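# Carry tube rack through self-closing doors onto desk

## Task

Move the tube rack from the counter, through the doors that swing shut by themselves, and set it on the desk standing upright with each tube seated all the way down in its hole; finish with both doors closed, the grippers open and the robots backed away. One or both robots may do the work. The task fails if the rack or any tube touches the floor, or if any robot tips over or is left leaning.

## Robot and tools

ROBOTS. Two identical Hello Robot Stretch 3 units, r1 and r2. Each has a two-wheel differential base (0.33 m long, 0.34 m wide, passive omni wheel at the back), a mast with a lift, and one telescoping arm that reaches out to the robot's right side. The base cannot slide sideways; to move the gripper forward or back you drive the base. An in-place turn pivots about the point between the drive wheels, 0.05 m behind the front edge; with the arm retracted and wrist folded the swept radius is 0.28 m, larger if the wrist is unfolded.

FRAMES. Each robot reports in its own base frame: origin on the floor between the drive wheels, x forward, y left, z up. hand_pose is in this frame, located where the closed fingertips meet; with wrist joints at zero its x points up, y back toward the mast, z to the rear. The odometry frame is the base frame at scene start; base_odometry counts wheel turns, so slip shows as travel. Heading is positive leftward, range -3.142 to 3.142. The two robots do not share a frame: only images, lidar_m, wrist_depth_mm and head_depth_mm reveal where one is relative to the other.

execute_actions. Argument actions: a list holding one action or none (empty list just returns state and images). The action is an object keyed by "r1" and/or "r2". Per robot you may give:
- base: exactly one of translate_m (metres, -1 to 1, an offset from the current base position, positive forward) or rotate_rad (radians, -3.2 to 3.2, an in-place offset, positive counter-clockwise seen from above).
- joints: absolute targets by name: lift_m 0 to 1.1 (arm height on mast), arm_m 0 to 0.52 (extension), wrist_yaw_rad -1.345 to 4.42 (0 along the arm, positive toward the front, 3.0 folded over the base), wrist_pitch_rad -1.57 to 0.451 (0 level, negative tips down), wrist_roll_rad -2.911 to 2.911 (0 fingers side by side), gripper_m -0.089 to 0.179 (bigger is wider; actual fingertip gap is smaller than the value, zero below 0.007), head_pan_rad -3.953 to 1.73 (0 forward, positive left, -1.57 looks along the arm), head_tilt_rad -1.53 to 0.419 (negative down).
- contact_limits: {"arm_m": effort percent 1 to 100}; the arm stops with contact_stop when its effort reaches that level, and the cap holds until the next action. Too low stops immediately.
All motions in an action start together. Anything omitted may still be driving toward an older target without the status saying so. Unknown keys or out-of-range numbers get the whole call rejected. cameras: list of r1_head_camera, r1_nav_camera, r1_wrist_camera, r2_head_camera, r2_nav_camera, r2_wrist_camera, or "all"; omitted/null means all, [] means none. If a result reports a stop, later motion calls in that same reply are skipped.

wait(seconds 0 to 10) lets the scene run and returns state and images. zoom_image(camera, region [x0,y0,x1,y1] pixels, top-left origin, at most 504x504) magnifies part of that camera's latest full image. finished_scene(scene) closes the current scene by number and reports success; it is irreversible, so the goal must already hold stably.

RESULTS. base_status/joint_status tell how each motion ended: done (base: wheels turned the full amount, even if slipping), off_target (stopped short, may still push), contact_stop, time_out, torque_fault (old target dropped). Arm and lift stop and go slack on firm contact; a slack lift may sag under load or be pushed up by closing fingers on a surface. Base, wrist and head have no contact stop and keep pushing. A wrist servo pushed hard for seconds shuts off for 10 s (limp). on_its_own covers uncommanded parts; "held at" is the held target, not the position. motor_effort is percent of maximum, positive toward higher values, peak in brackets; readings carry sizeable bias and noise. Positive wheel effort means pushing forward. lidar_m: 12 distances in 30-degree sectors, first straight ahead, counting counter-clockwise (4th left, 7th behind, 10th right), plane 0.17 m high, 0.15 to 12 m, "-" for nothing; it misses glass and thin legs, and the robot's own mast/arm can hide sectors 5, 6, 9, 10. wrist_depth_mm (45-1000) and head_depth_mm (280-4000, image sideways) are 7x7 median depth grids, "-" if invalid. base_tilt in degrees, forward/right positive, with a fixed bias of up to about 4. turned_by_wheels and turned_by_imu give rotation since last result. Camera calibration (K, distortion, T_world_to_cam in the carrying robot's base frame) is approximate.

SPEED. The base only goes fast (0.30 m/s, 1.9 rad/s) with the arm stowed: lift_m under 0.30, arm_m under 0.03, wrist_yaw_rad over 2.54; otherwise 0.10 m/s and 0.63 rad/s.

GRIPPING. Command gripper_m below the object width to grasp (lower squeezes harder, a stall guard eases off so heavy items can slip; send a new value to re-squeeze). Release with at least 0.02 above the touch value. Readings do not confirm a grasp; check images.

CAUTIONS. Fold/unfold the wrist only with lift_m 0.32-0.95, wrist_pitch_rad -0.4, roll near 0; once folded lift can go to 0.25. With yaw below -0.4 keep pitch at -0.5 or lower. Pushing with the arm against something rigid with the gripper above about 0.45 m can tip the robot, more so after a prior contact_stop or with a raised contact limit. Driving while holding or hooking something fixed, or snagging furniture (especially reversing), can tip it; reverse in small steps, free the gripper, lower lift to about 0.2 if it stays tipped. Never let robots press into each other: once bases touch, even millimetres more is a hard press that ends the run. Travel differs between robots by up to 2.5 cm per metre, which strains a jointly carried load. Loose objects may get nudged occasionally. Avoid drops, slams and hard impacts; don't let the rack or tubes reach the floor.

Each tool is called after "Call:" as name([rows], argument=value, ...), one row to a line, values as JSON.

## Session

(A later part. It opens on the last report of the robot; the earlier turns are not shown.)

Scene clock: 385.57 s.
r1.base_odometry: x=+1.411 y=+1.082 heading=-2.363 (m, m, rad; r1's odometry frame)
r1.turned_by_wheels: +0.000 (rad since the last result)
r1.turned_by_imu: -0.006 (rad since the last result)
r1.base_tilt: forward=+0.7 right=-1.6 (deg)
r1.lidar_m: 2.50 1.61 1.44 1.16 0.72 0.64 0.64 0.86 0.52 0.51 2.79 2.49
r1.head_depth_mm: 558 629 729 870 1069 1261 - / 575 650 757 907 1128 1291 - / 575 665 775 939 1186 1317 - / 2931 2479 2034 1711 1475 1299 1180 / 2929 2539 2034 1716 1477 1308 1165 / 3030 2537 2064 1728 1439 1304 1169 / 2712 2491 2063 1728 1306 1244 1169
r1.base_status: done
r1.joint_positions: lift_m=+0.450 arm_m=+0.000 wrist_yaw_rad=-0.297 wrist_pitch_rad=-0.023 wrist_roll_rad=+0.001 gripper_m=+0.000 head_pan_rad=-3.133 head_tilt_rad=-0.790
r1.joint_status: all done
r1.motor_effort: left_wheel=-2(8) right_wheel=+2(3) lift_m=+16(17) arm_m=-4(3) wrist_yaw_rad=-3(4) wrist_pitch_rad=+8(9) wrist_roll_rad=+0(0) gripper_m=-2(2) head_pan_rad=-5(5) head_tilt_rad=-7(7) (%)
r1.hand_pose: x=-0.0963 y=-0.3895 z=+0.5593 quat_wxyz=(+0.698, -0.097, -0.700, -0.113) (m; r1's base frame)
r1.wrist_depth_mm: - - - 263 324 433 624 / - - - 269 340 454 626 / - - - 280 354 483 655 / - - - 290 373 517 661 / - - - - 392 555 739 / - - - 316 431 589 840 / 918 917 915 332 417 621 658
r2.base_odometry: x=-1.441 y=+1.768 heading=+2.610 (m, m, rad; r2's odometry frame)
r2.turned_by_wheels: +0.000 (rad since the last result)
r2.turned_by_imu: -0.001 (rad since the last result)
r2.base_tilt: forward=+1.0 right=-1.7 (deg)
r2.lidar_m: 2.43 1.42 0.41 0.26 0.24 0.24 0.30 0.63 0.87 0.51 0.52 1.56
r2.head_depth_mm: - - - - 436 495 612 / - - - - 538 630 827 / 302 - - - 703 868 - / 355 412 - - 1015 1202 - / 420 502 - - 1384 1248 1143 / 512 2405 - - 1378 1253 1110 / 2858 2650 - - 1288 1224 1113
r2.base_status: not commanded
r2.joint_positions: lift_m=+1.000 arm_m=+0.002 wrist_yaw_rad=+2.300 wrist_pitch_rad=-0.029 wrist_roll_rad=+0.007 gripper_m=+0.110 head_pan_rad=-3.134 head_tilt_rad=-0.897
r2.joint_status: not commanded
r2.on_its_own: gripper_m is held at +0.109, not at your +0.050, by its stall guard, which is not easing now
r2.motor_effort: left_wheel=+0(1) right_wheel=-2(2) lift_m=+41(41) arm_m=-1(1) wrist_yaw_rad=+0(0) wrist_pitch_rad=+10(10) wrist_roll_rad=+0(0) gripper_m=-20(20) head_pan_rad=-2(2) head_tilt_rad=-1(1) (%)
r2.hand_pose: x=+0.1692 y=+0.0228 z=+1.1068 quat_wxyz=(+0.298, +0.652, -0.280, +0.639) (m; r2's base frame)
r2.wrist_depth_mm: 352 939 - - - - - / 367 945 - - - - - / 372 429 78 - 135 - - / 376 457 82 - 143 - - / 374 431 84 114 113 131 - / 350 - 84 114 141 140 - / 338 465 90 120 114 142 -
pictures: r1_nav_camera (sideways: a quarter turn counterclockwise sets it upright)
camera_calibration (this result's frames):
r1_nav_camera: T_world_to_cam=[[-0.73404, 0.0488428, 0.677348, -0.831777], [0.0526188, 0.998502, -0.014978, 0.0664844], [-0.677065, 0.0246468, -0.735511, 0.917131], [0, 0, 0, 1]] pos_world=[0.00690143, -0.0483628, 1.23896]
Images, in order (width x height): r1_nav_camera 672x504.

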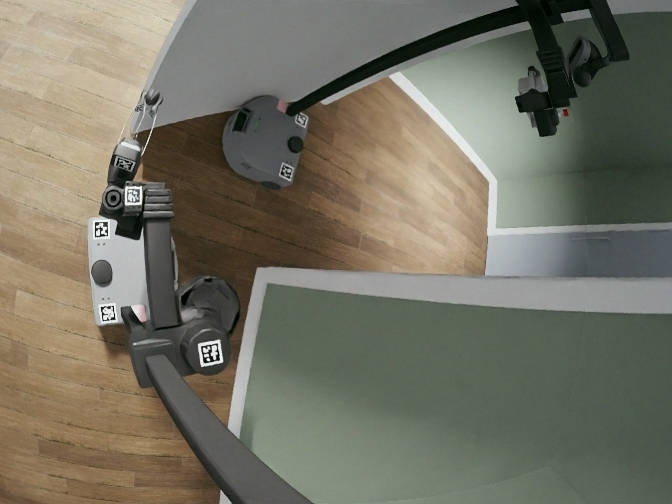

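Call:
execute_actions([
  {"r1":{"base":{"translate_m":-0.08}}},
], cameras=[])

Call:
execute_actions([
  {"r1":{"joints":{"arm_m":0.22}}},
], cameras=["r1_nav_camera","r1_wrist_camera"])

Scene clock: 391.03 s.
r1.base_odometry: x=+1.468 y=+1.138 heading=-2.363 (m, m, rad; r1's odometry frame)
r1.turned_by_wheels: +0.000 (rad since the last result)
r1.turned_by_imu: -0.002 (rad since the last result)
r1.base_tilt: forward=+0.9 right=-1.5 (deg)
r1.lidar_m: 2.57 1.63 1.47 1.03 0.64 0.57 0.56 0.79 0.56 0.49 2.87 2.57
r1.head_depth_mm: 487 553 638 762 933 1191 - / 498 570 662 793 1000 1231 - / 510 578 672 820 1038 1284 - / 2896 2486 2034 1714 1477 1308 1180 / 2934 2572 2065 1712 1483 1295 1166 / 3006 2516 2050 1713 1485 1295 1164 / 2701 2574 2057 1731 1489 1193 1175
r1.base_status: done
r1.joint_positions: lift_m=+0.450 arm_m=+0.000 wrist_yaw_rad=-0.297 wrist_pitch_rad=-0.023 wrist_roll_rad=+0.001 gripper_m=+0.000 head_pan_rad=-3.133 head_tilt_rad=-0.790
r1.joint_status: not commanded
r1.motor_effort: left_wheel=-1(7) right_wheel=+2(3) lift_m=+16(17) arm_m=-4(4) wrist_yaw_rad=-2(3) wrist_pitch_rad=+8(8) wrist_roll_rad=+0(0) gripper_m=-3(3) head_pan_rad=-5(5) head_tilt_rad=-7(7) (%)
r1.hand_pose: x=-0.0963 y=-0.3895 z=+0.5593 quat_wxyz=(+0.698, -0.097, -0.700, -0.113) (m; r1's base frame)
r1.wrist_depth_mm: - - 243 291 363 483 582 / - - 250 301 381 507 634 / - - 258 313 395 543 690 / - - 266 325 414 586 749 / - - 266 - 435 630 828 / - - 270 353 483 675 996 / 918 911 300 368 467 636 635
r2.base_odometry: x=-1.441 y=+1.768 heading=+2.610 (m, m, rad; r2's odometry frame)
r2.turned_by_wheels: +0.000 (rad since the last result)
r2.turned_by_imu: +0.000 (rad since the last result)
r2.base_tilt: forward=+0.9 right=-1.6 (deg)
r2.lidar_m: 2.43 1.42 0.41 0.26 0.24 0.24 0.30 0.63 0.80 0.51 0.52 1.56
r2.head_depth_mm: - - - - 436 494 611 / - - - - 538 629 827 / 302 - - - 705 869 - / 355 412 - - 1015 1205 - / 420 503 - - 1384 1259 1142 / 513 2421 - - 1384 1253 1113 / 2833 2654 - - 1281 1192 1113
r2.base_status: not commanded
r2.joint_positions: lift_m=+1.000 arm_m=+0.002 wrist_yaw_rad=+2.300 wrist_pitch_rad=-0.029 wrist_roll_rad=+0.007 gripper_m=+0.110 head_pan_rad=-3.134 head_tilt_rad=-0.897
r2.joint_status: not commanded
r2.on_its_own: gripper_m is held at +0.109, not at your +0.050, by its stall guard, which is not easing now
r2.motor_effort: left_wheel=+0(1) right_wheel=-2(2) lift_m=+42(41) arm_m=-1(1) wrist_yaw_rad=+0(1) wrist_pitch_rad=+9(9) wrist_roll_rad=+0(0) gripper_m=-20(20) head_pan_rad=-1(3) head_tilt_rad=-1(1) (%)
r2.hand_pose: x=+0.1692 y=+0.0228 z=+1.1068 quat_wxyz=(+0.298, +0.652, -0.280, +0.639) (m; r2's base frame)
r2.wrist_depth_mm: 351 929 - - - - - / 366 939 - - - - - / 372 438 78 - 135 - - / 378 458 81 - 144 - - / 369 433 84 115 113 132 - / 354 - 84 114 141 140 - / 339 472 90 121 114 143 -
pictures: none
No camera images: the call's "cameras" was empty. Leave "cameras" out to get every camera's image.

Scene clock: 394.70 s.
r1.base_odometry: x=+1.468 y=+1.138 heading=-2.363 (m, m, rad; r1's odometry frame)
r1.turned_by_wheels: +0.000 (rad since the last result)
r1.turned_by_imu: -0.001 (rad since the last result)
r1.base_tilt: forward=+0.7 right=-1.5 (deg)
r1.lidar_m: 2.58 1.63 1.47 1.02 0.63 0.57 0.56 0.79 0.67 0.61 2.86 2.56
r1.head_depth_mm: 486 553 640 759 936 1197 - / 498 570 662 796 988 1240 - / 508 578 672 818 1040 1279 - / 2820 2464 2034 1709 1474 1298 1180 / 2894 2517 2032 1702 1480 1293 1171 / 3029 2523 2046 1728 1474 1295 1164 / 2685 2520 2068 1732 1489 1196 1174
r1.base_status: not commanded
r1.joint_positions: lift_m=+0.450 arm_m=+0.220 wrist_yaw_rad=-0.297 wrist_pitch_rad=-0.024 wrist_roll_rad=+0.001 gripper_m=+0.000 head_pan_rad=-3.133 head_tilt_rad=-0.790
r1.joint_status: all done
r1.motor_effort: left_wheel=-1(6) right_wheel=+1(7) lift_m=+17(17) arm_m=+4(12) wrist_yaw_rad=-3(18) wrist_pitch_rad=+9(10) wrist_roll_rad=+0(0) gripper_m=-2(4) head_pan_rad=-5(5) head_tilt_rad=-7(6) (%)
r1.hand_pose: x=-0.0963 y=-0.6090 z=+0.5588 quat_wxyz=(+0.698, -0.096, -0.700, -0.113) (m; r1's base frame)
r1.wrist_depth_mm: 119 129 146 167 196 238 302 / 123 132 150 173 204 251 323 / 127 136 155 179 214 265 344 / 132 140 160 186 224 278 372 / - 144 163 - 235 296 401 / - 148 165 203 256 315 437 / 866 152 181 214 251 337 483
r2.base_odometry: x=-1.441 y=+1.768 heading=+2.610 (m, m, rad; r2's odometry frame)
r2.turned_by_wheels: +0.000 (rad since the last result)
r2.turned_by_imu: +0.000 (rad since the last result)
r2.base_tilt: forward=+1.0 right=-1.7 (deg)
r2.lidar_m: 2.43 1.41 0.41 0.29 0.28 0.29 0.39 3.05 0.80 0.51 0.52 1.56
r2.head_depth_mm: - - - - 543 603 708 / - - - - 693 794 989 / 425 - - - 955 1163 - / 522 609 - - 1347 1249 - / 2745 2619 - - 1375 1248 1143 / 2816 2629 - - 1382 1256 1111 / 2831 2642 - - 1295 1193 1115
r2.base_status: not commanded
r2.joint_positions: lift_m=+1.000 arm_m=+0.002 wrist_yaw_rad=+2.300 wrist_pitch_rad=-0.029 wrist_roll_rad=+0.007 gripper_m=+0.110 head_pan_rad=-3.134 head_tilt_rad=-0.897
r2.joint_status: not commanded
r2.on_its_own: gripper_m is held at +0.109, not at your +0.050, by its stall guard, which is not easing now
r2.motor_effort: left_wheel=+0(1) right_wheel=-1(2) lift_m=+42(41) arm_m=-1(1) wrist_yaw_rad=+1(0) wrist_pitch_rad=+10(10) wrist_roll_rad=+0(0) gripper_m=-20(20) head_pan_rad=-2(2) head_tilt_rad=-1(1) (%)
r2.hand_pose: x=+0.1692 y=+0.0228 z=+1.1068 quat_wxyz=(+0.298, +0.652, -0.280, +0.639) (m; r2's base frame)
r2.wrist_depth_mm: 359 930 - - - - - / 363 962 - - - - - / 371 431 78 - 136 - - / 384 453 81 - 144 - - / 389 428 84 114 114 131 - / 356 - 84 114 141 140 - / 349 465 90 120 114 142 -
pictures: r1_nav_camera (sideways: a quarter turn counterclockwise sets it upright), r1_wrist_camera
camera_calibration (this result's frames):
r1_nav_camera: T_world_to_cam=[[-0.734076, 0.048931, 0.677302, -0.831717], [0.0527402, 0.998496, -0.0149743, 0.0664787], [-0.677016, 0.0247288, -0.735552, 0.917185], [0, 0, 0, 1]] pos_world=[0.00689949, -0.0483629, 1.23896]
r1_wrist_camera: T_world_to_cam=[[-0.945331, 0.324528, -0.0321026, 0.121556], [0.111403, 0.228846, -0.967067, 0.714925], [-0.306494, -0.917775, -0.252489, -0.284306], [0, 0, 0, 1]] pos_world=[-0.0518715, -0.463985, 0.623499]
Images, in order (width x height): r1_nav_camera 672x504, r1_wrist_camera 644x364.

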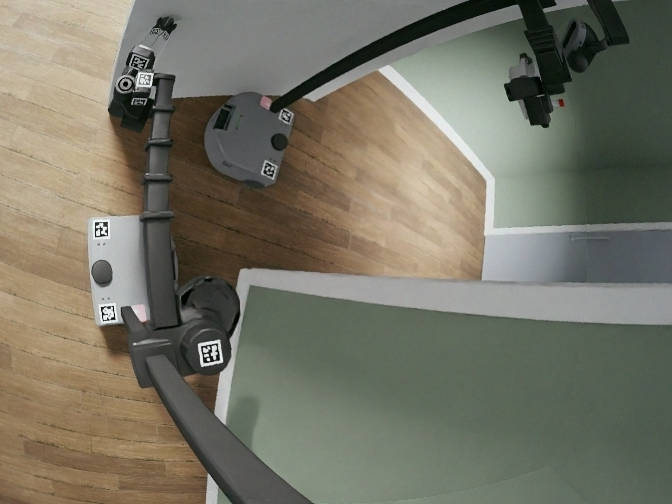

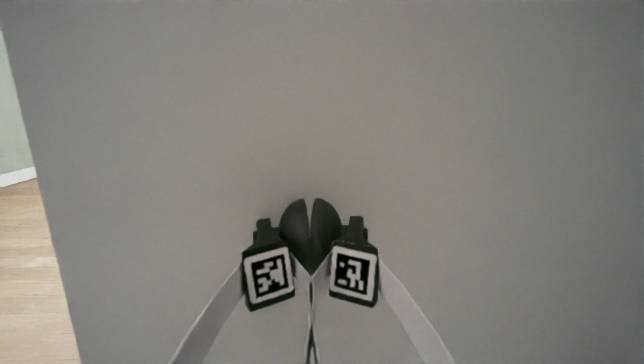

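Call:
execute_actions([
  {"r2":{"base":{"translate_m":0.9},"joints":{"head_pan_rad":0,"head_tilt_rad":-0.6}}},
], cameras=["r1_nav_camera","r2_nav_camera"])

Scene clock: 407.07 s.
r1.base_odometry: x=+1.468 y=+1.138 heading=-2.363 (m, m, rad; r1's odometry frame)
r1.turned_by_wheels: +0.000 (rad since the last result)
r1.turned_by_imu: -0.003 (rad since the last result)
r1.base_tilt: forward=+0.8 right=-1.5 (deg)
r1.lidar_m: 2.58 1.64 1.47 1.02 0.63 0.57 0.56 1.08 0.67 0.61 2.86 2.57
r1.head_depth_mm: 486 552 640 757 942 1201 - / 496 572 664 793 986 1243 - / 509 578 676 817 1035 1276 - / 2821 2483 1939 1704 1481 1295 1182 / 2957 2507 1776 1719 1481 1300 1164 / 2921 2426 1901 1729 1486 1307 1174 / 2599 2539 2058 1733 1486 1310 1173
r1.base_status: not commanded
r1.joint_positions: lift_m=+0.450 arm_m=+0.220 wrist_yaw_rad=-0.297 wrist_pitch_rad=-0.024 wrist_roll_rad=+0.001 gripper_m=+0.000 head_pan_rad=-3.133 head_tilt_rad=-0.790
r1.joint_status: not commanded
r1.motor_effort: left_wheel=-1(1) right_wheel=+0(2) lift_m=+17(16) arm_m=+4(4) wrist_yaw_rad=-2(3) wrist_pitch_rad=+9(9) wrist_roll_rad=+0(0) gripper_m=-1(3) head_pan_rad=-4(4) head_tilt_rad=-7(7) (%)
r1.hand_pose: x=-0.0963 y=-0.6090 z=+0.5588 quat_wxyz=(+0.698, -0.096, -0.700, -0.113) (m; r1's base frame)
r1.wrist_depth_mm: 119 128 145 167 197 238 303 / 123 132 150 173 205 250 320 / 127 136 155 179 214 266 344 / 132 140 159 186 224 278 370 / - 144 163 - 236 296 401 / - 148 165 203 255 317 439 / 889 153 182 214 252 337 485
r2.base_odometry: x=-2.217 y=+2.224 heading=+2.610 (m, m, rad; r2's odometry frame)
r2.turned_by_wheels: +0.000 (rad since the last result)
r2.turned_by_imu: +0.003 (rad since the last result)
r2.base_tilt: forward=+0.9 right=-1.7 (deg)
r2.lidar_m: 1.53 1.41 1.03 1.00 1.00 0.81 1.04 0.87 1.01 1.10 1.14 1.57
r2.head_depth_mm: 1251 1382 1553 1757 1844 1403 1210 / 1256 1391 1567 1786 1929 - 1187 / 1263 1401 1573 1740 - - - / 1267 1403 1584 1805 1942 - - / 1275 1408 1589 1808 1865 - - / 1269 1414 1596 1819 1798 1472 - / 1283 1433 1612 1838 1794 1455 1221
r2.base_status: done
r2.joint_positions: lift_m=+1.000 arm_m=+0.002 wrist_yaw_rad=+2.300 wrist_pitch_rad=-0.029 wrist_roll_rad=+0.007 gripper_m=+0.110 head_pan_rad=-0.007 head_tilt_rad=-0.606
r2.joint_status: all done
r2.on_its_own: gripper_m is held at +0.109, not at your +0.050, by its stall guard, which is not easing now
r2.motor_effort: left_wheel=+0(3) right_wheel=+1(4) lift_m=+42(41) arm_m=-2(0) wrist_yaw_rad=+0(1) wrist_pitch_rad=+10(9) wrist_roll_rad=+0(0) gripper_m=-20(20) head_pan_rad=+3(30) head_tilt_rad=+2(20) (%)
r2.hand_pose: x=+0.1692 y=+0.0228 z=+1.1068 quat_wxyz=(+0.298, +0.652, -0.280, +0.639) (m; r2's base frame)
r2.wrist_depth_mm: 807 912 - - - - - / 815 931 - - - - - / 831 951 78 - 136 - - / 834 973 82 - 144 - - / 831 942 84 115 113 131 - / 850 - 85 114 141 140 - / 842 - 90 120 113 143 -
pictures: r1_nav_camera (sideways: a quarter turn counterclockwise sets it upright), r2_nav_camera (sideways: a quarter turn counterclockwise sets it upright)
camera_calibration (this result's frames):
r1_nav_camera: T_world_to_cam=[[-0.734076, 0.048931, 0.677302, -0.831717], [0.0527402, 0.998496, -0.0149743, 0.0664787], [-0.677016, 0.0247288, -0.735552, 0.917185], [0, 0, 0, 1]] pos_world=[0.00689949, -0.0483629, 1.23896]
r2_nav_camera: T_world_to_cam=[[0.560359, 0.00460227, 0.828237, -1.044], [-0.00791012, -0.999909, 0.0109079, 0.0435171], [0.828212, -0.0126638, -0.560272, 0.683506], [0, 0, 0, 1]] pos_world=[0.0192719, 0.0569738, 1.24715]
Images, in order (width x height): r1_nav_camera 672x504, r2_nav_camera 672x504.

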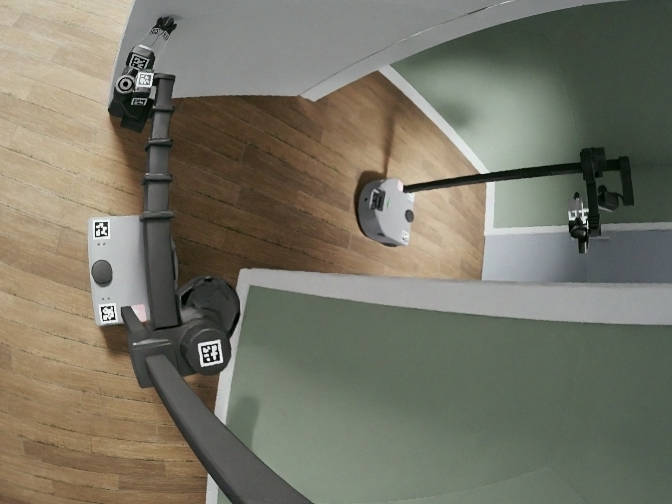

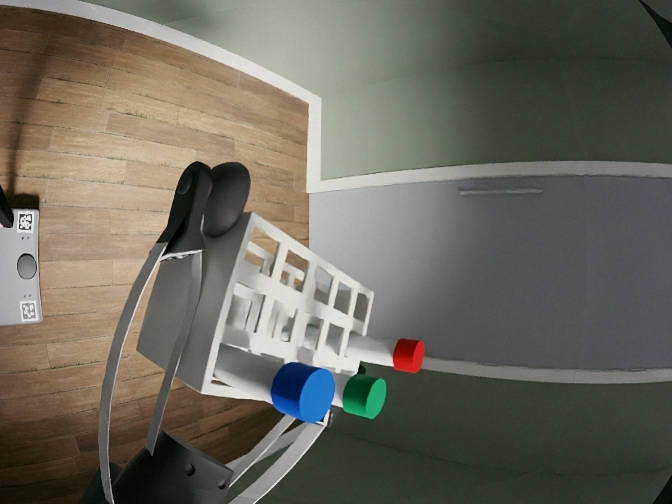

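Call:
execute_actions([
  {"r1":{"base":{"translate_m":-0.13}},"r2":{"base":{"rotate_rad":-0.9}}},
], cameras=[])

Call:
execute_actions([
  {"r1":{"base":{"rotate_rad":0.3},"joints":{"wrist_yaw_rad":-0.39,"arm_m":0.26}}},
], cameras=["r1_nav_camera"])

Scene clock: 418.73 s.
r1.base_odometry: x=+1.561 y=+1.229 heading=-2.363 (m, m, rad; r1's odometry frame)
r1.turned_by_wheels: +0.000 (rad since the last result)
r1.turned_by_imu: +0.001 (rad since the last result)
r1.base_tilt: forward=+0.7 right=-1.4 (deg)
r1.lidar_m: 2.69 1.68 1.51 0.80 0.50 0.45 0.44 1.13 0.67 0.59 2.99 2.69
r1.head_depth_mm: 375 426 491 583 723 930 - / 376 430 503 606 763 976 - / 398 458 523 634 816 1027 - / 2766 2484 2010 1700 1473 1298 1175 / 2888 2478 1798 1687 1485 1303 1163 / 2857 2434 1780 1692 1483 1305 1168 / 2606 2535 2064 1724 1496 1310 1177
r1.base_status: done
r1.joint_positions: lift_m=+0.450 arm_m=+0.220 wrist_yaw_rad=-0.298 wrist_pitch_rad=-0.025 wrist_roll_rad=+0.001 gripper_m=+0.000 head_pan_rad=-3.134 head_tilt_rad=-0.791
r1.joint_status: not commanded
r1.motor_effort: left_wheel=+0(12) right_wheel=+0(16) lift_m=+17(18) arm_m=+4(12) wrist_yaw_rad=-2(16) wrist_pitch_rad=+9(12) wrist_roll_rad=+0(0) gripper_m=-3(2) head_pan_rad=-4(5) head_tilt_rad=-6(7) (%)
r1.hand_pose: x=-0.0965 y=-0.6089 z=+0.5587 quat_wxyz=(+0.698, -0.096, -0.700, -0.114) (m; r1's base frame)
r1.wrist_depth_mm: 117 127 144 168 199 247 323 / 119 131 149 174 209 260 345 / 122 134 153 180 218 276 374 / 126 137 159 187 227 291 407 / 129 141 161 - 240 309 439 / 131 145 164 203 261 332 486 / 135 150 180 213 257 355 537
r2.base_odometry: x=-2.217 y=+2.224 heading=+1.710 (m, m, rad; r2's odometry frame)
r2.turned_by_wheels: -0.900 (rad since the last result)
r2.turned_by_imu: -0.888 (rad since the last result)
r2.base_tilt: forward=+1.0 right=-1.7 (deg)
r2.lidar_m: 1.21 1.54 1.53 1.24 1.00 1.00 0.88 0.81 1.20 0.87 1.11 1.10
r2.head_depth_mm: 961 1042 1139 1256 1387 1403 1212 / 1029 1132 1237 1383 1505 - 1186 / 1111 1228 1363 1499 - - - / 1209 1343 1509 1728 1853 - - / 1328 1492 1698 1983 1858 - - / 1468 1661 1842 2079 1800 1474 - / 1453 1571 1694 1852 1807 1455 1219
r2.base_status: done
r2.joint_positions: lift_m=+1.000 arm_m=+0.002 wrist_yaw_rad=+2.300 wrist_pitch_rad=-0.029 wrist_roll_rad=+0.007 gripper_m=+0.110 head_pan_rad=-0.007 head_tilt_rad=-0.606
r2.joint_status: not commanded
r2.on_its_own: gripper_m is held at +0.109, not at your +0.050, by its stall guard, which is not easing now
r2.motor_effort: left_wheel=+2(4) right_wheel=-3(6) lift_m=+41(41) arm_m=-1(2) wrist_yaw_rad=+0(1) wrist_pitch_rad=+10(10) wrist_roll_rad=+0(0) gripper_m=-20(20) head_pan_rad=+3(3) head_tilt_rad=+2(2) (%)
r2.hand_pose: x=+0.1692 y=+0.0228 z=+1.1068 quat_wxyz=(+0.298, +0.652, -0.280, +0.639) (m; r2's base frame)
r2.wrist_depth_mm: - - - - - - - / - - - - - - - / - - 79 - 136 - - / - - 82 - 144 - - / - - 84 115 114 131 - / - - 85 114 140 141 - / - - 90 120 114 143 -
pictures: none
No camera images: the call's "cameras" was empty. Leave "cameras" out to get every camera's image.

Scene clock: 420.13 s.
r1.base_odometry: x=+1.561 y=+1.229 heading=-2.063 (m, m, rad; r1's odometry frame)
r1.turned_by_wheels: +0.300 (rad since the last result)
r1.turned_by_imu: +0.296 (rad since the last result)
r1.base_tilt: forward=+0.8 right=-1.5 (deg)
r1.lidar_m: 1.94 1.53 1.25 0.57 0.45 0.44 1.38 0.86 0.73 0.72 2.73 2.69
r1.head_depth_mm: 2698 2415 2000 613 712 884 - / 2833 2446 1994 1688 1460 1047 - / 2837 2413 1754 1673 1466 1325 - / 2651 2491 1938 1711 1475 1295 1180 / 2310 2426 2043 1702 1487 1305 1165 / 2067 2275 2048 1725 1490 1313 1164 / 1861 2034 2053 1627 1498 1303 1169
r1.base_status: done
r1.joint_positions: lift_m=+0.450 arm_m=+0.260 wrist_yaw_rad=-0.392 wrist_pitch_rad=-0.025 wrist_roll_rad=+0.001 gripper_m=+0.000 head_pan_rad=-3.134 head_tilt_rad=-0.791
r1.joint_status: all done
r1.motor_effort: left_wheel=-2(14) right_wheel=+2(16) lift_m=+17(17) arm_m=+4(11) wrist_yaw_rad=+2(35) wrist_pitch_rad=+9(9) wrist_roll_rad=+0(0) gripper_m=-2(5) head_pan_rad=-4(5) head_tilt_rad=-6(6) (%)
r1.hand_pose: x=-0.1192 y=-0.6407 z=+0.5587 quat_wxyz=(+0.692, -0.129, -0.695, -0.147) (m; r1's base frame)
r1.wrist_depth_mm: - - 204 214 225 239 255 / - - 212 222 235 248 266 / - - 219 231 244 261 278 / - - 227 240 255 273 290 / - - 234 - 266 285 306 / - - 243 262 280 298 323 / 915 917 257 271 291 315 340
r2.base_odometry: x=-2.217 y=+2.224 heading=+1.710 (m, m, rad; r2's odometry frame)
r2.turned_by_wheels: +0.000 (rad since the last result)
r2.turned_by_imu: +0.000 (rad since the last result)
r2.base_tilt: forward=+0.9 right=-1.6 (deg)
r2.lidar_m: 1.20 1.54 1.53 1.24 1.01 1.00 0.88 0.81 1.34 0.87 1.11 1.10
r2.head_depth_mm: 956 1040 1143 1254 1395 1406 1213 / 1032 1123 1246 1381 1501 - 1191 / 1114 1224 1364 1506 - - - / 1202 1339 1509 1729 1856 - - / 1323 1491 1697 1987 1851 - - / 1460 1654 1859 2051 1802 1464 - / 1453 1571 1704 1862 1807 1458 1223
r2.base_status: not commanded
r2.joint_positions: lift_m=+1.000 arm_m=+0.002 wrist_yaw_rad=+2.300 wrist_pitch_rad=-0.029 wrist_roll_rad=+0.007 gripper_m=+0.110 head_pan_rad=-0.007 head_tilt_rad=-0.606
r2.joint_status: not commanded
r2.on_its_own: gripper_m is held at +0.109, not at your +0.050, by its stall guard, which is not easing now
r2.motor_effort: left_wheel=+2(2) right_wheel=-3(3) lift_m=+42(42) arm_m=-1(2) wrist_yaw_rad=+0(0) wrist_pitch_rad=+9(10) wrist_roll_rad=+0(0) gripper_m=-20(20) head_pan_rad=+3(3) head_tilt_rad=+2(2) (%)
r2.hand_pose: x=+0.1692 y=+0.0228 z=+1.1068 quat_wxyz=(+0.298, +0.652, -0.280, +0.639) (m; r2's base frame)
r2.wrist_depth_mm: - - - - - - - / - - - - - - - / - - 78 - 136 - - / - - 81 - 143 - - / - - 84 114 113 132 - / - - 84 114 141 141 962 / - - 90 120 114 142 -
pictures: r1_nav_camera (sideways: a quarter turn counterclockwise sets it upright)
camera_calibration (this result's frames):
r1_nav_camera: T_world_to_cam=[[-0.734575, 0.0494166, 0.676726, -0.830963], [0.0534181, 0.998461, -0.0149262, 0.066412], [-0.676422, 0.025185, -0.736084, 0.917872], [0, 0, 0, 1]] pos_world=[0.00691666, -0.048363, 1.23896]
Images, in order (width x height): r1_nav_camera 672x504.

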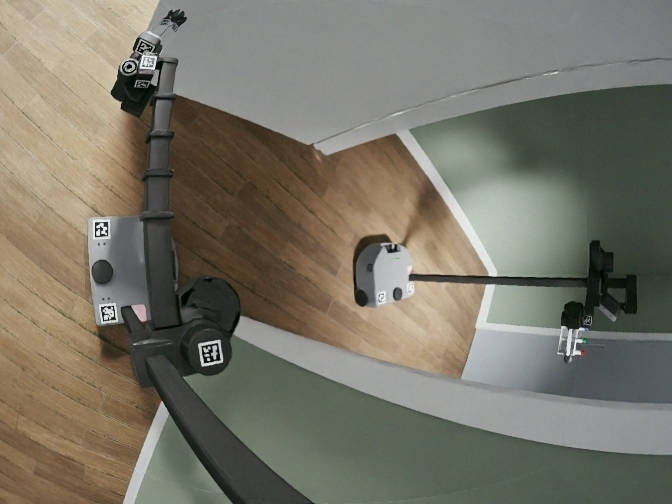

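Call:
execute_actions([
  {"r1":{"base":{"translate_m":-0.2}}},
], cameras=["r1_nav_camera"])

Scene clock: 426.67 s.
r1.base_odometry: x=+1.655 y=+1.405 heading=-2.063 (m, m, rad; r1's odometry frame)
r1.turned_by_wheels: +0.000 (rad since the last result)
r1.turned_by_imu: -0.002 (rad since the last result)
r1.base_tilt: forward=+0.7 right=-1.4 (deg)
r1.lidar_m: 2.09 1.65 0.79 0.37 0.28 0.27 1.18 0.80 0.67 0.67 2.88 2.85
r1.head_depth_mm: 2549 2417 2015 1666 1463 1277 - / 2689 2470 2008 1605 1466 1324 - / 2687 2376 1721 1571 1477 1316 - / 2429 2497 2009 1635 1467 1297 1180 / 2139 2330 2034 1720 1489 1297 1166 / 1926 2112 2046 1726 1489 1312 1169 / 1731 1892 1986 1722 1466 1314 1176
r1.base_status: done
r1.joint_positions: lift_m=+0.450 arm_m=+0.260 wrist_yaw_rad=-0.387 wrist_pitch_rad=-0.025 wrist_roll_rad=+0.001 gripper_m=+0.000 head_pan_rad=-3.134 head_tilt_rad=-0.791
r1.joint_status: not commanded
r1.motor_effort: left_wheel=+0(9) right_wheel=+0(18) lift_m=+16(17) arm_m=+4(4) wrist_yaw_rad=-3(23) wrist_pitch_rad=+9(10) wrist_roll_rad=+0(0) gripper_m=-2(4) head_pan_rad=-4(4) head_tilt_rad=-6(6) (%)
r1.hand_pose: x=-0.1178 y=-0.6413 z=+0.5587 quat_wxyz=(+0.692, -0.127, -0.696, -0.145) (m; r1's base frame)
r1.wrist_depth_mm: 139 145 153 161 170 181 193 / 143 149 157 167 177 188 202 / 148 155 163 173 184 197 211 / 153 160 169 180 192 206 221 / 158 166 174 - 199 215 232 / 164 172 180 196 211 226 244 / 170 178 192 205 219 237 259
r2.base_odometry: x=-2.217 y=+2.224 heading=+1.710 (m, m, rad; r2's odometry frame)
r2.turned_by_wheels: +0.000 (rad since the last result)
r2.turned_by_imu: +0.000 (rad since the last result)
r2.base_tilt: forward=+1.0 right=-1.6 (deg)
r2.lidar_m: 1.21 1.54 1.53 1.25 1.01 1.00 0.88 0.81 1.20 0.87 1.11 1.10
r2.head_depth_mm: 961 1044 1140 1261 1382 1401 1215 / 1029 1128 1239 1382 1505 - 1189 / 1117 1221 1370 1507 - - - / 1216 1355 1518 1732 1857 - - / 1327 1493 1699 1974 1841 - - / 1467 1651 1851 2077 1794 1468 - / 1446 1569 1712 1850 1803 1453 1218
r2.base_status: not commanded
r2.joint_positions: lift_m=+1.000 arm_m=+0.002 wrist_yaw_rad=+2.300 wrist_pitch_rad=-0.029 wrist_roll_rad=+0.007 gripper_m=+0.110 head_pan_rad=-0.007 head_tilt_rad=-0.606
r2.joint_status: not commanded
r2.on_its_own: gripper_m is held at +0.109, not at your +0.050, by its stall guard, which is not easing now
r2.motor_effort: left_wheel=+2(2) right_wheel=-3(3) lift_m=+41(41) arm_m=-2(2) wrist_yaw_rad=+1(1) wrist_pitch_rad=+10(10) wrist_roll_rad=+0(0) gripper_m=-19(20) head_pan_rad=+3(2) head_tilt_rad=+2(2) (%)
r2.hand_pose: x=+0.1692 y=+0.0228 z=+1.1068 quat_wxyz=(+0.298, +0.652, -0.280, +0.639) (m; r2's base frame)
r2.wrist_depth_mm: - - - - - - - / - - - - - - - / - - 78 - 136 - - / - - 81 - 143 - - / - - 84 115 113 132 - / - - 84 114 141 140 - / - - 90 120 114 142 -
pictures: r1_nav_camera (sideways: a quarter turn counterclockwise sets it upright)
camera_calibration (this result's frames):
r1_nav_camera: T_world_to_cam=[[-0.734563, 0.0495985, 0.676726, -0.830963], [0.0536654, 0.998447, -0.0149262, 0.0664105], [-0.676415, 0.0253525, -0.736084, 0.917872], [0, 0, 0, 1]] pos_world=[0.00690469, -0.0483632, 1.23896]
Images, in order (width x height): r1_nav_camera 672x504.

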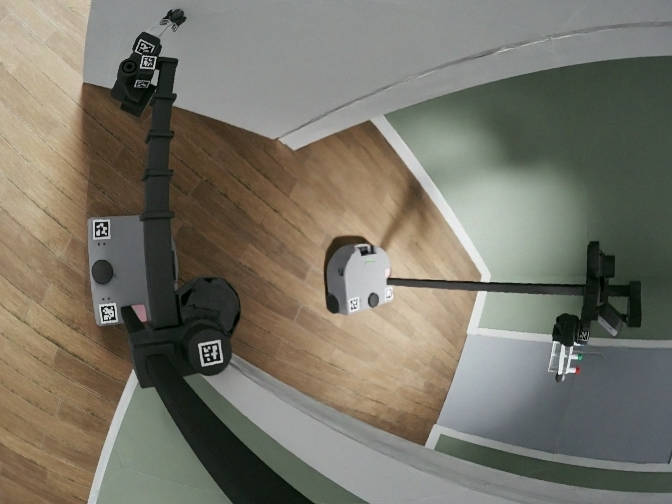

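Call:
execute_actions([
  {"r1":{"base":{"translate_m":-0.2},"joints":{"arm_m":0.2}},"r2":{"base":{"translate_m":0.55}}},
], cameras=["r1_nav_camera"])

Scene clock: 436.27 s.
r1.base_odometry: x=+1.749 y=+1.582 heading=-2.063 (m, m, rad; r1's odometry frame)
r1.turned_by_wheels: +0.000 (rad since the last result)
r1.turned_by_imu: -0.004 (rad since the last result)
r1.base_tilt: forward=+0.8 right=-1.5 (deg)
r1.lidar_m: 2.24 1.77 0.34 0.17 0.20 1.25 1.78 0.75 0.61 0.61 0.67 2.99
r1.head_depth_mm: 2374 2430 1975 1683 1444 1293 - / 2512 2460 1984 1690 1460 1299 - / 2557 2479 2003 1687 1466 1324 - / 2249 2373 2040 1701 1474 1299 1187 / 1985 2183 2053 1711 1484 1303 1169 / 1770 1936 2035 1729 1479 1312 1166 / 1595 1741 1913 1725 1493 1313 1177
r1.base_status: done
r1.joint_positions: lift_m=+0.450 arm_m=+0.200 wrist_yaw_rad=-0.387 wrist_pitch_rad=-0.025 wrist_roll_rad=+0.001 gripper_m=+0.000 head_pan_rad=-3.134 head_tilt_rad=-0.791
r1.joint_status: all done
r1.motor_effort: left_wheel=+1(10) right_wheel=-1(24) lift_m=+18(16) arm_m=+4(7) wrist_yaw_rad=-3(32) wrist_pitch_rad=+9(10) wrist_roll_rad=+0(0) gripper_m=-2(7) head_pan_rad=-4(4) head_tilt_rad=-6(6) (%)
r1.hand_pose: x=-0.1178 y=-0.5813 z=+0.5588 quat_wxyz=(+0.692, -0.127, -0.696, -0.145) (m; r1's base frame)
r1.wrist_depth_mm: 136 142 151 161 173 186 202 / 140 147 157 167 180 194 211 / 144 151 161 173 188 203 222 / 149 157 168 180 195 213 232 / 154 162 173 - 204 223 245 / 159 168 177 196 215 234 259 / 165 174 190 205 222 247 274
r2.base_odometry: x=-2.293 y=+2.769 heading=+1.710 (m, m, rad; r2's odometry frame)
r2.turned_by_wheels: +0.000 (rad since the last result)
r2.turned_by_imu: +0.002 (rad since the last result)
r2.base_tilt: forward=+1.0 right=-1.7 (deg)
r2.lidar_m: 0.74 1.15 1.17 1.29 1.44 1.43 1.34 1.40 1.05 0.84 0.68 0.67
r2.head_depth_mm: 572 621 680 749 826 963 1085 / 615 673 741 824 895 - 1158 / 664 731 813 894 - - - / 724 803 900 1031 1123 - - / 792 888 1014 1180 1396 - - / 877 997 1160 1375 1633 1469 - / 981 1137 1278 1423 1575 1462 1220
r2.base_status: done
r2.joint_positions: lift_m=+1.000 arm_m=+0.002 wrist_yaw_rad=+2.300 wrist_pitch_rad=-0.029 wrist_roll_rad=+0.007 gripper_m=+0.110 head_pan_rad=-0.007 head_tilt_rad=-0.606
r2.joint_status: not commanded
r2.on_its_own: gripper_m is held at +0.109, not at your +0.050, by its stall guard, which is not easing now
r2.motor_effort: left_wheel=+1(5) right_wheel=-3(3) lift_m=+41(41) arm_m=-2(1) wrist_yaw_rad=+0(1) wrist_pitch_rad=+10(10) wrist_roll_rad=+0(0) gripper_m=-20(20) head_pan_rad=+2(3) head_tilt_rad=+2(2) (%)
r2.hand_pose: x=+0.1692 y=+0.0228 z=+1.1068 quat_wxyz=(+0.298, +0.652, -0.280, +0.639) (m; r2's base frame)
r2.wrist_depth_mm: - - - - - 839 613 / - - - - - 824 604 / - - 79 - 136 873 609 / - - 82 - 143 860 607 / - - 85 126 113 132 619 / - - 85 115 141 140 573 / - - 91 120 114 143 652
pictures: r1_nav_camera (sideways: a quarter turn counterclockwise sets it upright)
camera_calibration (this result's frames):
r1_nav_camera: T_world_to_cam=[[-0.734758, 0.0496496, 0.67651, -0.830681], [0.0537412, 0.998444, -0.0149082, 0.0663866], [-0.676197, 0.0254026, -0.736282, 0.918129], [0, 0, 0, 1]] pos_world=[0.00691971, -0.0483632, 1.23896]
Images, in order (width x height): r1_nav_camera 672x504.

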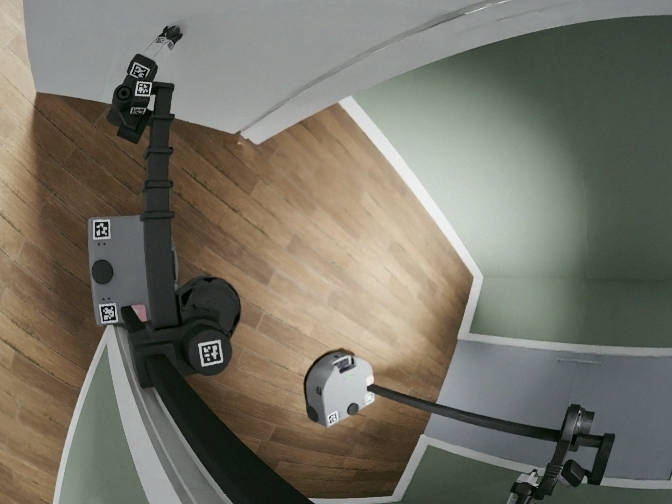

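Call:
execute_actions([
  {"r1":{"base":{"translate_m":-0.1},"joints":{"arm_m":0.17}}},
], cameras=[])

Call:
execute_actions([
  {"r1":{"base":{"rotate_rad":-0.3},"joints":{"arm_m":0.12,"wrist_yaw_rad":0}}},
], cameras=["r1_nav_camera"])

Scene clock: 444.20 s.
r1.base_odometry: x=+1.797 y=+1.670 heading=-2.063 (m, m, rad; r1's odometry frame)
r1.turned_by_wheels: +0.000 (rad since the last result)
r1.turned_by_imu: +0.018 (rad since the last result)
r1.base_tilt: forward=+0.9 right=-1.3 (deg)
r1.lidar_m: 2.29 1.82 0.19 0.19 1.25 1.18 1.68 0.73 0.58 0.58 0.63 3.08
r1.head_depth_mm: 2339 2442 1977 1679 1452 1283 - / 2447 2459 2001 1674 1454 1314 - / 2384 2464 2015 1695 1472 1320 - / 2068 2317 2034 1714 1475 1295 1191 / 1842 2060 2023 1710 1476 1308 1179 / 1664 1825 1963 1718 1486 1303 1169 / 1489 1638 1812 1733 1491 1310 1174
r1.base_status: done
r1.joint_positions: lift_m=+0.450 arm_m=+0.170 wrist_yaw_rad=-0.387 wrist_pitch_rad=-0.025 wrist_roll_rad=+0.001 gripper_m=+0.000 head_pan_rad=-3.134 head_tilt_rad=-0.792
r1.joint_status: all done
r1.motor_effort: left_wheel=+0(10) right_wheel=-1(29) lift_m=+18(17) arm_m=+4(17) wrist_yaw_rad=-4(23) wrist_pitch_rad=+9(11) wrist_roll_rad=+0(0) gripper_m=-2(4) head_pan_rad=-4(4) head_tilt_rad=-6(6) (%)
r1.hand_pose: x=-0.1178 y=-0.5513 z=+0.5587 quat_wxyz=(+0.692, -0.127, -0.696, -0.145) (m; r1's base frame)
r1.wrist_depth_mm: 134 141 150 161 173 188 206 / 139 145 156 167 181 196 216 / 143 150 160 174 188 205 227 / 148 155 167 180 196 216 238 / 152 161 172 - 206 224 251 / 157 166 177 197 217 236 266 / 163 172 189 206 224 250 280
r2.base_odometry: x=-2.293 y=+2.769 heading=+1.710 (m, m, rad; r2's odometry frame)
r2.turned_by_wheels: +0.000 (rad since the last result)
r2.turned_by_imu: -0.001 (rad since the last result)
r2.base_tilt: forward=+1.0 right=-1.7 (deg)
r2.lidar_m: 0.74 1.15 1.17 1.30 1.44 1.42 1.34 1.40 1.05 0.84 0.68 0.67
r2.head_depth_mm: 572 620 681 751 825 961 1082 / 616 671 739 826 895 - 1159 / 664 732 814 897 - - - / 723 803 904 1031 1122 - - / 792 890 1015 1176 1396 - - / 873 996 1153 1375 1637 1469 - / 982 1135 1280 1422 1572 1456 1219
r2.base_status: not commanded
r2.joint_positions: lift_m=+1.000 arm_m=+0.002 wrist_yaw_rad=+2.300 wrist_pitch_rad=-0.029 wrist_roll_rad=+0.007 gripper_m=+0.110 head_pan_rad=-0.007 head_tilt_rad=-0.606
r2.joint_status: not commanded
r2.on_its_own: gripper_m is held at +0.109, not at your +0.050, by its stall guard, which is not easing now
r2.motor_effort: left_wheel=+2(1) right_wheel=-2(2) lift_m=+41(41) arm_m=-1(2) wrist_yaw_rad=+0(1) wrist_pitch_rad=+10(9) wrist_roll_rad=+0(0) gripper_m=-19(19) head_pan_rad=+3(3) head_tilt_rad=+1(2) (%)
r2.hand_pose: x=+0.1692 y=+0.0228 z=+1.1068 quat_wxyz=(+0.298, +0.652, -0.280, +0.639) (m; r2's base frame)
r2.wrist_depth_mm: - - - - - 832 600 / - - - - - 857 606 / - - 78 - 136 860 603 / - - 81 - 144 851 607 / - - 84 114 113 132 620 / - - 84 114 141 140 582 / - - 90 121 114 143 664
pictures: none
No camera images: the call's "cameras" was empty. Leave "cameras" out to get every camera's image.

Scene clock: 448.63 s.
r1.base_odometry: x=+1.797 y=+1.670 heading=-2.363 (m, m, rad; r1's odometry frame)
r1.turned_by_wheels: -0.300 (rad since the last result)
r1.turned_by_imu: -0.303 (rad since the last result)
r1.base_tilt: forward=+0.7 right=-1.5 (deg)
r1.lidar_m: 3.07 1.99 0.55 0.19 0.22 1.18 2.33 1.46 0.61 0.50 0.50 0.56
r1.head_depth_mm: 2077 2295 1897 1494 1464 1284 - / 2265 2393 2000 1548 1463 1305 - / 2279 2486 2041 1700 1466 1319 - / 2356 2500 2023 1705 1462 1306 1195 / 2449 2468 2043 1732 1490 1306 1179 / 2399 2426 2051 1723 1497 1306 1167 / 2085 2200 2050 1750 1495 1318 1167
r1.base_status: done
r1.joint_positions: lift_m=+0.450 arm_m=+0.120 wrist_yaw_rad=+0.004 wrist_pitch_rad=-0.025 wrist_roll_rad=+0.001 gripper_m=+0.000 head_pan_rad=-3.134 head_tilt_rad=-0.792
r1.joint_status: all done
r1.motor_effort: left_wheel=+1(5) right_wheel=-1(7) lift_m=+17(17) arm_m=+4(25) wrist_yaw_rad=-3(9) wrist_pitch_rad=+9(14) wrist_roll_rad=+0(0) gripper_m=-2(2) head_pan_rad=-4(4) head_tilt_rad=-5(5) (%)
r1.hand_pose: x=-0.0205 y=-0.5202 z=+0.5587 quat_wxyz=(+0.707, +0.010, -0.707, -0.008) (m; r1's base frame)
r1.wrist_depth_mm: 129 136 149 163 181 202 231 / 132 141 153 169 188 212 242 / 136 145 158 176 196 222 255 / 140 149 164 182 204 234 270 / 144 154 168 - 214 245 289 / 149 160 172 198 229 260 305 / 154 165 186 208 233 275 325
r2.base_odometry: x=-2.293 y=+2.769 heading=+1.710 (m, m, rad; r2's odometry frame)
r2.turned_by_wheels: +0.000 (rad since the last result)
r2.turned_by_imu: +0.000 (rad since the last result)
r2.base_tilt: forward=+1.0 right=-1.7 (deg)
r2.lidar_m: 0.74 1.15 1.17 1.30 1.44 1.43 1.34 1.40 1.05 0.84 0.68 0.67
r2.head_depth_mm: 573 621 680 750 826 962 1079 / 614 672 741 827 892 - 1161 / 664 732 814 901 - - - / 722 805 902 1030 1119 - - / 792 889 1017 1181 1400 - - / 877 996 1160 1372 1633 1474 - / 982 1134 1285 1416 1566 1455 1219
r2.base_status: not commanded
r2.joint_positions: lift_m=+1.000 arm_m=+0.002 wrist_yaw_rad=+2.300 wrist_pitch_rad=-0.029 wrist_roll_rad=+0.007 gripper_m=+0.110 head_pan_rad=-0.007 head_tilt_rad=-0.606
r2.joint_status: not commanded
r2.on_its_own: gripper_m is held at +0.109, not at your +0.050, by its stall guard, which is not easing now
r2.motor_effort: left_wheel=+1(1) right_wheel=-3(3) lift_m=+41(41) arm_m=-1(2) wrist_yaw_rad=-1(1) wrist_pitch_rad=+10(9) wrist_roll_rad=+0(0) gripper_m=-20(20) head_pan_rad=+1(2) head_tilt_rad=+2(2) (%)
r2.hand_pose: x=+0.1692 y=+0.0228 z=+1.1068 quat_wxyz=(+0.298, +0.652, -0.280, +0.639) (m; r2's base frame)
r2.wrist_depth_mm: - - - - - 840 596 / - - - - - 839 612 / - - 78 - 136 844 611 / - - 81 - 143 863 616 / - - 84 114 113 131 615 / - - 85 114 141 140 575 / - - 90 120 114 143 638
pictures: r1_nav_camera (sideways: a quarter turn counterclockwise sets it upright)
camera_calibration (this result's frames):
r1_nav_camera: T_world_to_cam=[[-0.735252, 0.0496913, 0.67597, -0.829974], [0.0538138, 0.99844, -0.0148632, 0.0663276], [-0.675655, 0.0254483, -0.736779, 0.918772], [0, 0, 0, 1]] pos_world=[0.00696297, -0.0483629, 1.23896]
Images, in order (width x height): r1_nav_camera 672x504.

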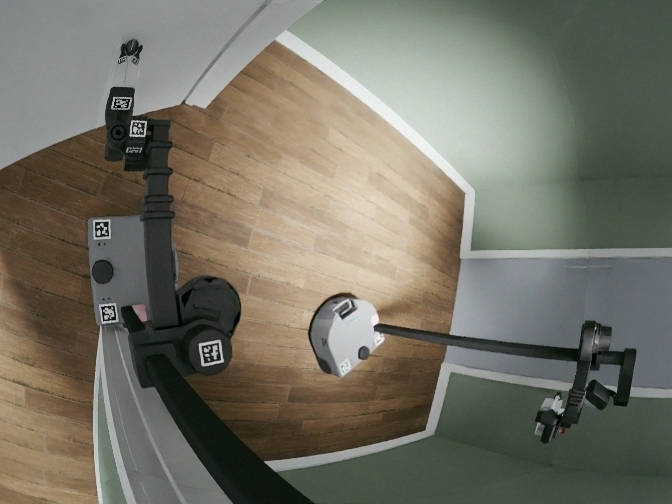

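Call:
execute_actions([
  {"r1":{"base":{"translate_m":-0.15},"joints":{"arm_m":0.06}}},
], cameras=[])

Call:
execute_actions([
  {"r1":{"base":{"translate_m":-0.15},"joints":{"arm_m":0.0,"wrist_yaw_rad":0.5}}},
], cameras=["r1_nav_camera"])

Scene clock: 456.83 s.
r1.base_odometry: x=+1.903 y=+1.775 heading=-2.363 (m, m, rad; r1's odometry frame)
r1.turned_by_wheels: +0.000 (rad since the last result)
r1.turned_by_imu: -0.046 (rad since the last result)
r1.base_tilt: forward=+0.7 right=-1.7 (deg)
r1.lidar_m: 0.24 0.34 0.23 0.24 0.97 1.04 2.24 1.44 0.68 0.32 0.24 0.23
r1.head_depth_mm: 1935 2175 1915 1451 1403 1272 - / 2079 2278 1999 1484 1410 1312 - / 2130 2362 1999 1687 1466 1313 - / 2211 2414 2024 1705 1472 1300 1192 / 2264 2464 2016 1718 1485 1294 1174 / 2326 2496 2056 1726 1481 1302 1165 / 2136 2247 2080 1725 1502 1319 1171
r1.base_status: done
r1.joint_positions: lift_m=+0.450 arm_m=+0.060 wrist_yaw_rad=-0.080 wrist_pitch_rad=-0.025 wrist_roll_rad=+0.000 gripper_m=+0.000 head_pan_rad=-3.134 head_tilt_rad=-0.792
r1.joint_status: all done
r1.on_its_own: wrist_yaw_rad is held at -0.076, not at your +0.000, by its stall guard, which is not easing now
r1.motor_effort: left_wheel=+0(9) right_wheel=+1(16) lift_m=+17(17) arm_m=+3(7) wrist_yaw_rad=+3(58) wrist_pitch_rad=+10(10) wrist_roll_rad=+0(0) gripper_m=-2(8) head_pan_rad=-4(4) head_tilt_rad=-5(5) (%)
r1.hand_pose: x=-0.0418 y=-0.4594 z=+0.5586 quat_wxyz=(+0.706, -0.019, -0.707, -0.037) (m; r1's base frame)
r1.wrist_depth_mm: 88 102 139 215 331 842 800 / 89 104 142 222 346 872 820 / 90 106 145 229 359 890 867 / 91 107 147 237 371 923 902 / 92 109 143 - 388 958 918 / 94 110 139 255 406 979 929 / 95 112 167 266 435 886 889
r2.base_odometry: x=-2.293 y=+2.769 heading=+1.710 (m, m, rad; r2's odometry frame)
r2.turned_by_wheels: +0.000 (rad since the last result)
r2.turned_by_imu: +0.000 (rad since the last result)
r2.base_tilt: forward=+0.9 right=-1.6 (deg)
r2.lidar_m: 0.74 1.15 1.18 1.30 1.44 1.43 1.34 1.04 0.94 0.84 0.68 0.67
r2.head_depth_mm: 572 620 679 750 825 962 1091 / 615 673 741 825 895 - 1161 / 664 731 814 896 - - - / 722 803 902 1032 1125 - - / 792 892 1015 1182 1401 - - / 876 998 1156 1376 1634 1468 - / 980 1135 1278 1418 1563 1448 1221
r2.base_status: not commanded
r2.joint_positions: lift_m=+1.000 arm_m=+0.002 wrist_yaw_rad=+2.300 wrist_pitch_rad=-0.029 wrist_roll_rad=+0.007 gripper_m=+0.110 head_pan_rad=-0.007 head_tilt_rad=-0.606
r2.joint_status: not commanded
r2.on_its_own: gripper_m is held at +0.109, not at your +0.050, by its stall guard, which is not easing now
r2.motor_effort: left_wheel=+2(1) right_wheel=-2(2) lift_m=+41(41) arm_m=-2(1) wrist_yaw_rad=+1(0) wrist_pitch_rad=+10(10) wrist_roll_rad=+0(0) gripper_m=-19(19) head_pan_rad=+3(2) head_tilt_rad=+2(2) (%)
r2.hand_pose: x=+0.1692 y=+0.0228 z=+1.1068 quat_wxyz=(+0.298, +0.652, -0.280, +0.639) (m; r2's base frame)
r2.wrist_depth_mm: - - - - - 851 604 / - - - - - 844 614 / - - 78 - 136 864 598 / - - 81 - 144 855 599 / - - 84 115 113 131 616 / - - 85 114 141 140 566 / - - 90 121 113 142 643
pictures: none
No camera images: the call's "cameras" was empty. Leave "cameras" out to get every camera's image.

Scene clock: 459.57 s.
r1.base_odometry: x=+2.010 y=+1.881 heading=-2.363 (m, m, rad; r1's odometry frame)
r1.turned_by_wheels: +0.000 (rad since the last result)
r1.turned_by_imu: -0.002 (rad since the last result)
r1.base_tilt: forward=+0.7 right=-1.5 (deg)
r1.lidar_m: 0.42 0.32 0.31 0.87 1.03 0.91 2.10 1.38 1.22 0.51 0.40 0.39
r1.head_depth_mm: 1892 2086 1844 1414 1291 1283 - / 1948 2199 2031 1702 1333 1310 - / 1980 2223 1989 1693 1469 1315 - / 2053 2293 2018 1719 1466 1303 1189 / 2112 2333 2047 1725 1471 1309 1169 / 2165 2426 2031 1728 1483 1301 1169 / 2068 2197 2050 1747 1486 1320 1167
r1.base_status: done
r1.joint_positions: lift_m=+0.450 arm_m=+0.000 wrist_yaw_rad=+0.497 wrist_pitch_rad=-0.024 wrist_roll_rad=+0.000 gripper_m=+0.000 head_pan_rad=-3.134 head_tilt_rad=-0.792
r1.joint_status: all done
r1.motor_effort: left_wheel=+1(16) right_wheel=+0(20) lift_m=+17(17) arm_m=-6(6) wrist_yaw_rad=+2(77) wrist_pitch_rad=+9(9) wrist_roll_rad=+0(0) gripper_m=-3(9) head_pan_rad=-4(4) head_tilt_rad=-5(5) (%)
r1.hand_pose: x=+0.1004 y=-0.3700 z=+0.5588 quat_wxyz=(+0.688, +0.182, -0.683, +0.165) (m; r1's base frame)
r1.wrist_depth_mm: 180 196 219 249 289 333 316 / 183 200 226 258 303 347 328 / 187 206 235 268 314 357 344 / 193 212 240 278 329 371 360 / 197 218 245 - 348 389 771 / 203 225 248 302 379 408 784 / 210 232 272 316 371 419 819
r2.base_odometry: x=-2.293 y=+2.769 heading=+1.710 (m, m, rad; r2's odometry frame)
r2.turned_by_wheels: +0.000 (rad since the last result)
r2.turned_by_imu: +0.000 (rad since the last result)
r2.base_tilt: forward=+0.9 right=-1.6 (deg)
r2.lidar_m: 0.74 1.15 1.17 1.30 1.44 1.42 1.34 0.80 0.80 0.84 0.68 0.67
r2.head_depth_mm: 572 621 679 749 826 959 1085 / 615 671 742 822 895 - 1164 / 664 733 814 894 - - - / 723 803 905 1032 1122 - - / 793 890 1014 1181 1397 - - / 876 998 1153 1377 1636 1474 - / 982 1133 1275 1424 1568 1455 1221
r2.base_status: not commanded
r2.joint_positions: lift_m=+1.000 arm_m=+0.002 wrist_yaw_rad=+2.300 wrist_pitch_rad=-0.029 wrist_roll_rad=+0.007 gripper_m=+0.110 head_pan_rad=-0.007 head_tilt_rad=-0.606
r2.joint_status: not commanded
r2.on_its_own: gripper_m is held at +0.109, not at your +0.050, by its stall guard, which is not easing now
r2.motor_effort: left_wheel=+1(2) right_wheel=-3(2) lift_m=+41(42) arm_m=-1(1) wrist_yaw_rad=+0(0) wrist_pitch_rad=+10(9) wrist_roll_rad=+0(0) gripper_m=-21(20) head_pan_rad=+2(3) head_tilt_rad=+1(2) (%)
r2.hand_pose: x=+0.1692 y=+0.0228 z=+1.1068 quat_wxyz=(+0.298, +0.652, -0.280, +0.639) (m; r2's base frame)
r2.wrist_depth_mm: - - - - - 850 599 / - - - - - 850 604 / - - 78 - 136 855 603 / - - 81 - 144 860 607 / - - 84 115 113 131 612 / - - 84 114 141 140 571 / - - 90 120 114 142 649
pictures: r1_nav_camera (sideways: a quarter turn counterclockwise sets it upright)
camera_calibration (this result's frames):
r1_nav_camera: T_world_to_cam=[[-0.735252, 0.0496914, 0.67597, -0.829974], [0.053814, 0.99844, -0.0148632, 0.0663276], [-0.675654, 0.0254485, -0.736779, 0.918772], [0, 0, 0, 1]] pos_world=[0.00696297, -0.0483629, 1.23896]
Images, in order (width x height): r1_nav_camera 672x504.

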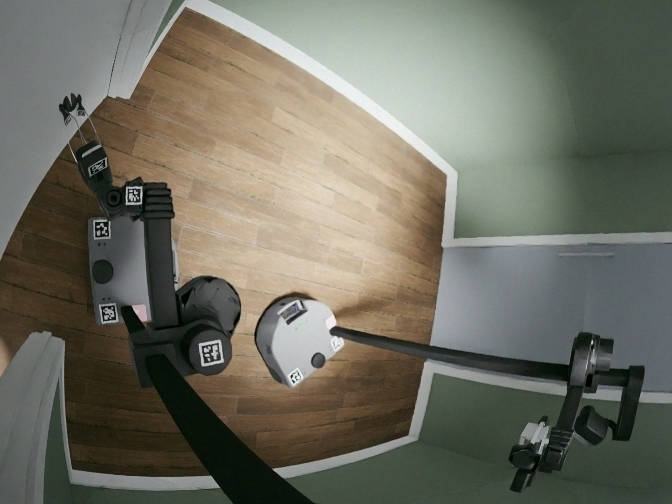

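Call:
execute_actions([
  {"r1":{"base":{"translate_m":-0.3},"joints":{"wrist_yaw_rad":1.57}}},
], cameras=["r1_nav_camera","r2_nav_camera"])

Scene clock: 465.50 s.
r1.base_odometry: x=+2.224 y=+2.091 heading=-2.363 (m, m, rad; r1's odometry frame)
r1.turned_by_wheels: +0.000 (rad since the last result)
r1.turned_by_imu: -0.007 (rad since the last result)
r1.base_tilt: forward=+0.9 right=-1.4 (deg)
r1.lidar_m: 0.50 0.55 0.89 0.96 1.12 0.66 1.81 1.29 1.13 0.80 0.57 0.50
r1.head_depth_mm: 1633 1844 2014 1673 1219 1127 - / 1668 1898 2023 1687 1466 1170 - / 1730 1951 2009 1710 1471 1316 - / 1744 1999 2031 1694 1477 1302 1189 / 1783 2087 2026 1715 1478 1305 1174 / 1858 2164 2052 1728 1491 1304 1161 / 1873 2039 2016 1732 1472 1313 1169
r1.base_status: done
r1.joint_positions: lift_m=+0.450 arm_m=+0.000 wrist_yaw_rad=+1.567 wrist_pitch_rad=-0.024 wrist_roll_rad=+0.000 gripper_m=+0.000 head_pan_rad=-3.134 head_tilt_rad=-0.792
r1.joint_status: all done
r1.motor_effort: left_wheel=+2(10) right_wheel=-1(16) lift_m=+17(18) arm_m=+0(0) wrist_yaw_rad=+3(60) wrist_pitch_rad=+9(10) wrist_roll_rad=+0(0) gripper_m=-2(8) head_pan_rad=-4(4) head_tilt_rad=-5(5) (%)
r1.hand_pose: x=+0.2342 y=-0.1460 z=+0.5588 quat_wxyz=(+0.507, +0.505, -0.495, +0.493) (m; r1's base frame)
r1.wrist_depth_mm: 443 417 387 361 339 319 303 / 448 437 408 376 351 332 312 / 464 459 419 391 367 342 324 / 462 484 441 407 378 356 331 / 478 503 463 - 395 370 347 / 479 530 493 451 407 381 357 / 494 548 501 464 436 398 369
r2.base_odometry: x=-2.293 y=+2.769 heading=+1.710 (m, m, rad; r2's odometry frame)
r2.turned_by_wheels: +0.000 (rad since the last result)
r2.turned_by_imu: +0.000 (rad since the last result)
r2.base_tilt: forward=+1.0 right=-1.7 (deg)
r2.lidar_m: 0.74 1.15 1.18 1.30 1.44 1.43 1.34 0.53 1.04 0.84 0.68 0.67
r2.head_depth_mm: 572 622 678 749 825 958 1087 / 615 671 741 826 897 - 1160 / 664 731 813 898 - - - / 722 802 901 1029 1124 - - / 792 889 1019 1180 1400 - - / 876 996 1158 1378 1630 1469 - / 981 1132 1286 1426 1573 1459 1222
r2.base_status: not commanded
r2.joint_positions: lift_m=+1.000 arm_m=+0.002 wrist_yaw_rad=+2.300 wrist_pitch_rad=-0.029 wrist_roll_rad=+0.007 gripper_m=+0.110 head_pan_rad=-0.007 head_tilt_rad=-0.606
r2.joint_status: not commanded
r2.on_its_own: gripper_m is held at +0.109, not at your +0.050, by its stall guard, which is not easing now
r2.motor_effort: left_wheel=+2(1) right_wheel=-2(2) lift_m=+41(41) arm_m=-1(1) wrist_yaw_rad=+0(0) wrist_pitch_rad=+10(10) wrist_roll_rad=+0(0) gripper_m=-20(20) head_pan_rad=+3(3) head_tilt_rad=+1(2) (%)
r2.hand_pose: x=+0.1692 y=+0.0228 z=+1.1068 quat_wxyz=(+0.298, +0.652, -0.280, +0.639) (m; r2's base frame)
r2.wrist_depth_mm: - - - - - 851 597 / - - - - - 860 608 / - - 78 - 135 856 612 / - - 81 - 143 861 610 / - - 84 114 113 131 616 / - - 85 114 141 139 566 / - - 90 121 114 143 648
pictures: r1_nav_camera (sideways: a quarter turn counterclockwise sets it upright), r2_nav_camera (sideways: a quarter turn counterclockwise sets it upright)
camera_calibration (this result's frames):
r1_nav_camera: T_world_to_cam=[[-0.735252, 0.0496914, 0.67597, -0.829974], [0.053814, 0.99844, -0.0148632, 0.0663276], [-0.675655, 0.0254485, -0.736779, 0.918772], [0, 0, 0, 1]] pos_world=[0.00696295, -0.0483629, 1.23896]
r2_nav_camera: T_world_to_cam=[[0.560311, 0.0046514, 0.828269, -1.04404], [-0.00782368, -0.99991, 0.0109079, 0.0435167], [0.828246, -0.0125919, -0.560224, 0.683443], [0, 0, 0, 1]] pos_world=[0.0192701, 0.0569749, 1.24715]
Images, in order (width x height): r1_nav_camera 672x504, r2_nav_camera 672x504.

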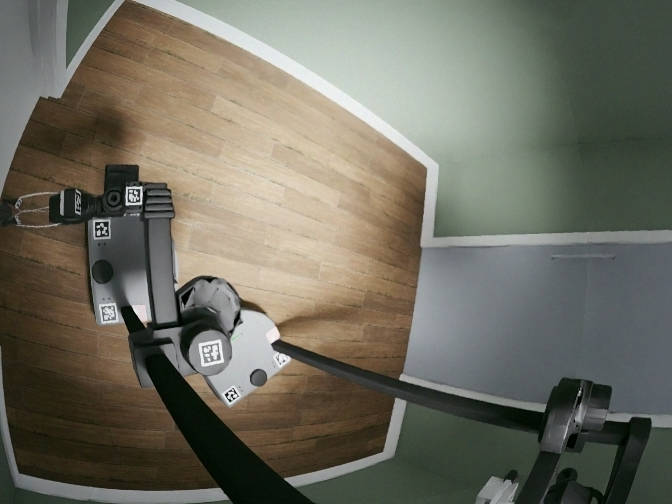

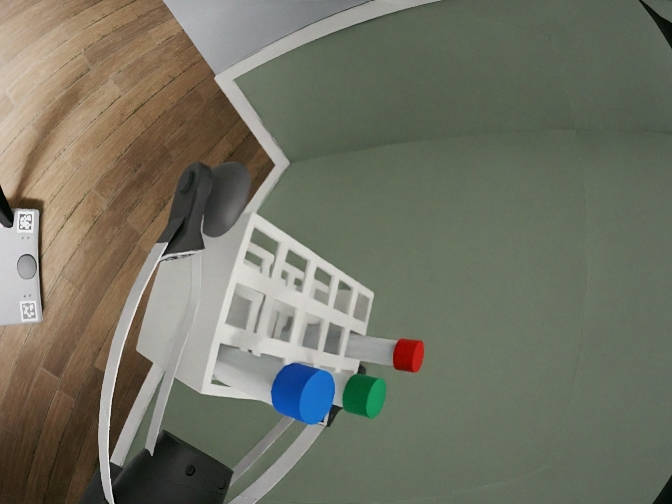

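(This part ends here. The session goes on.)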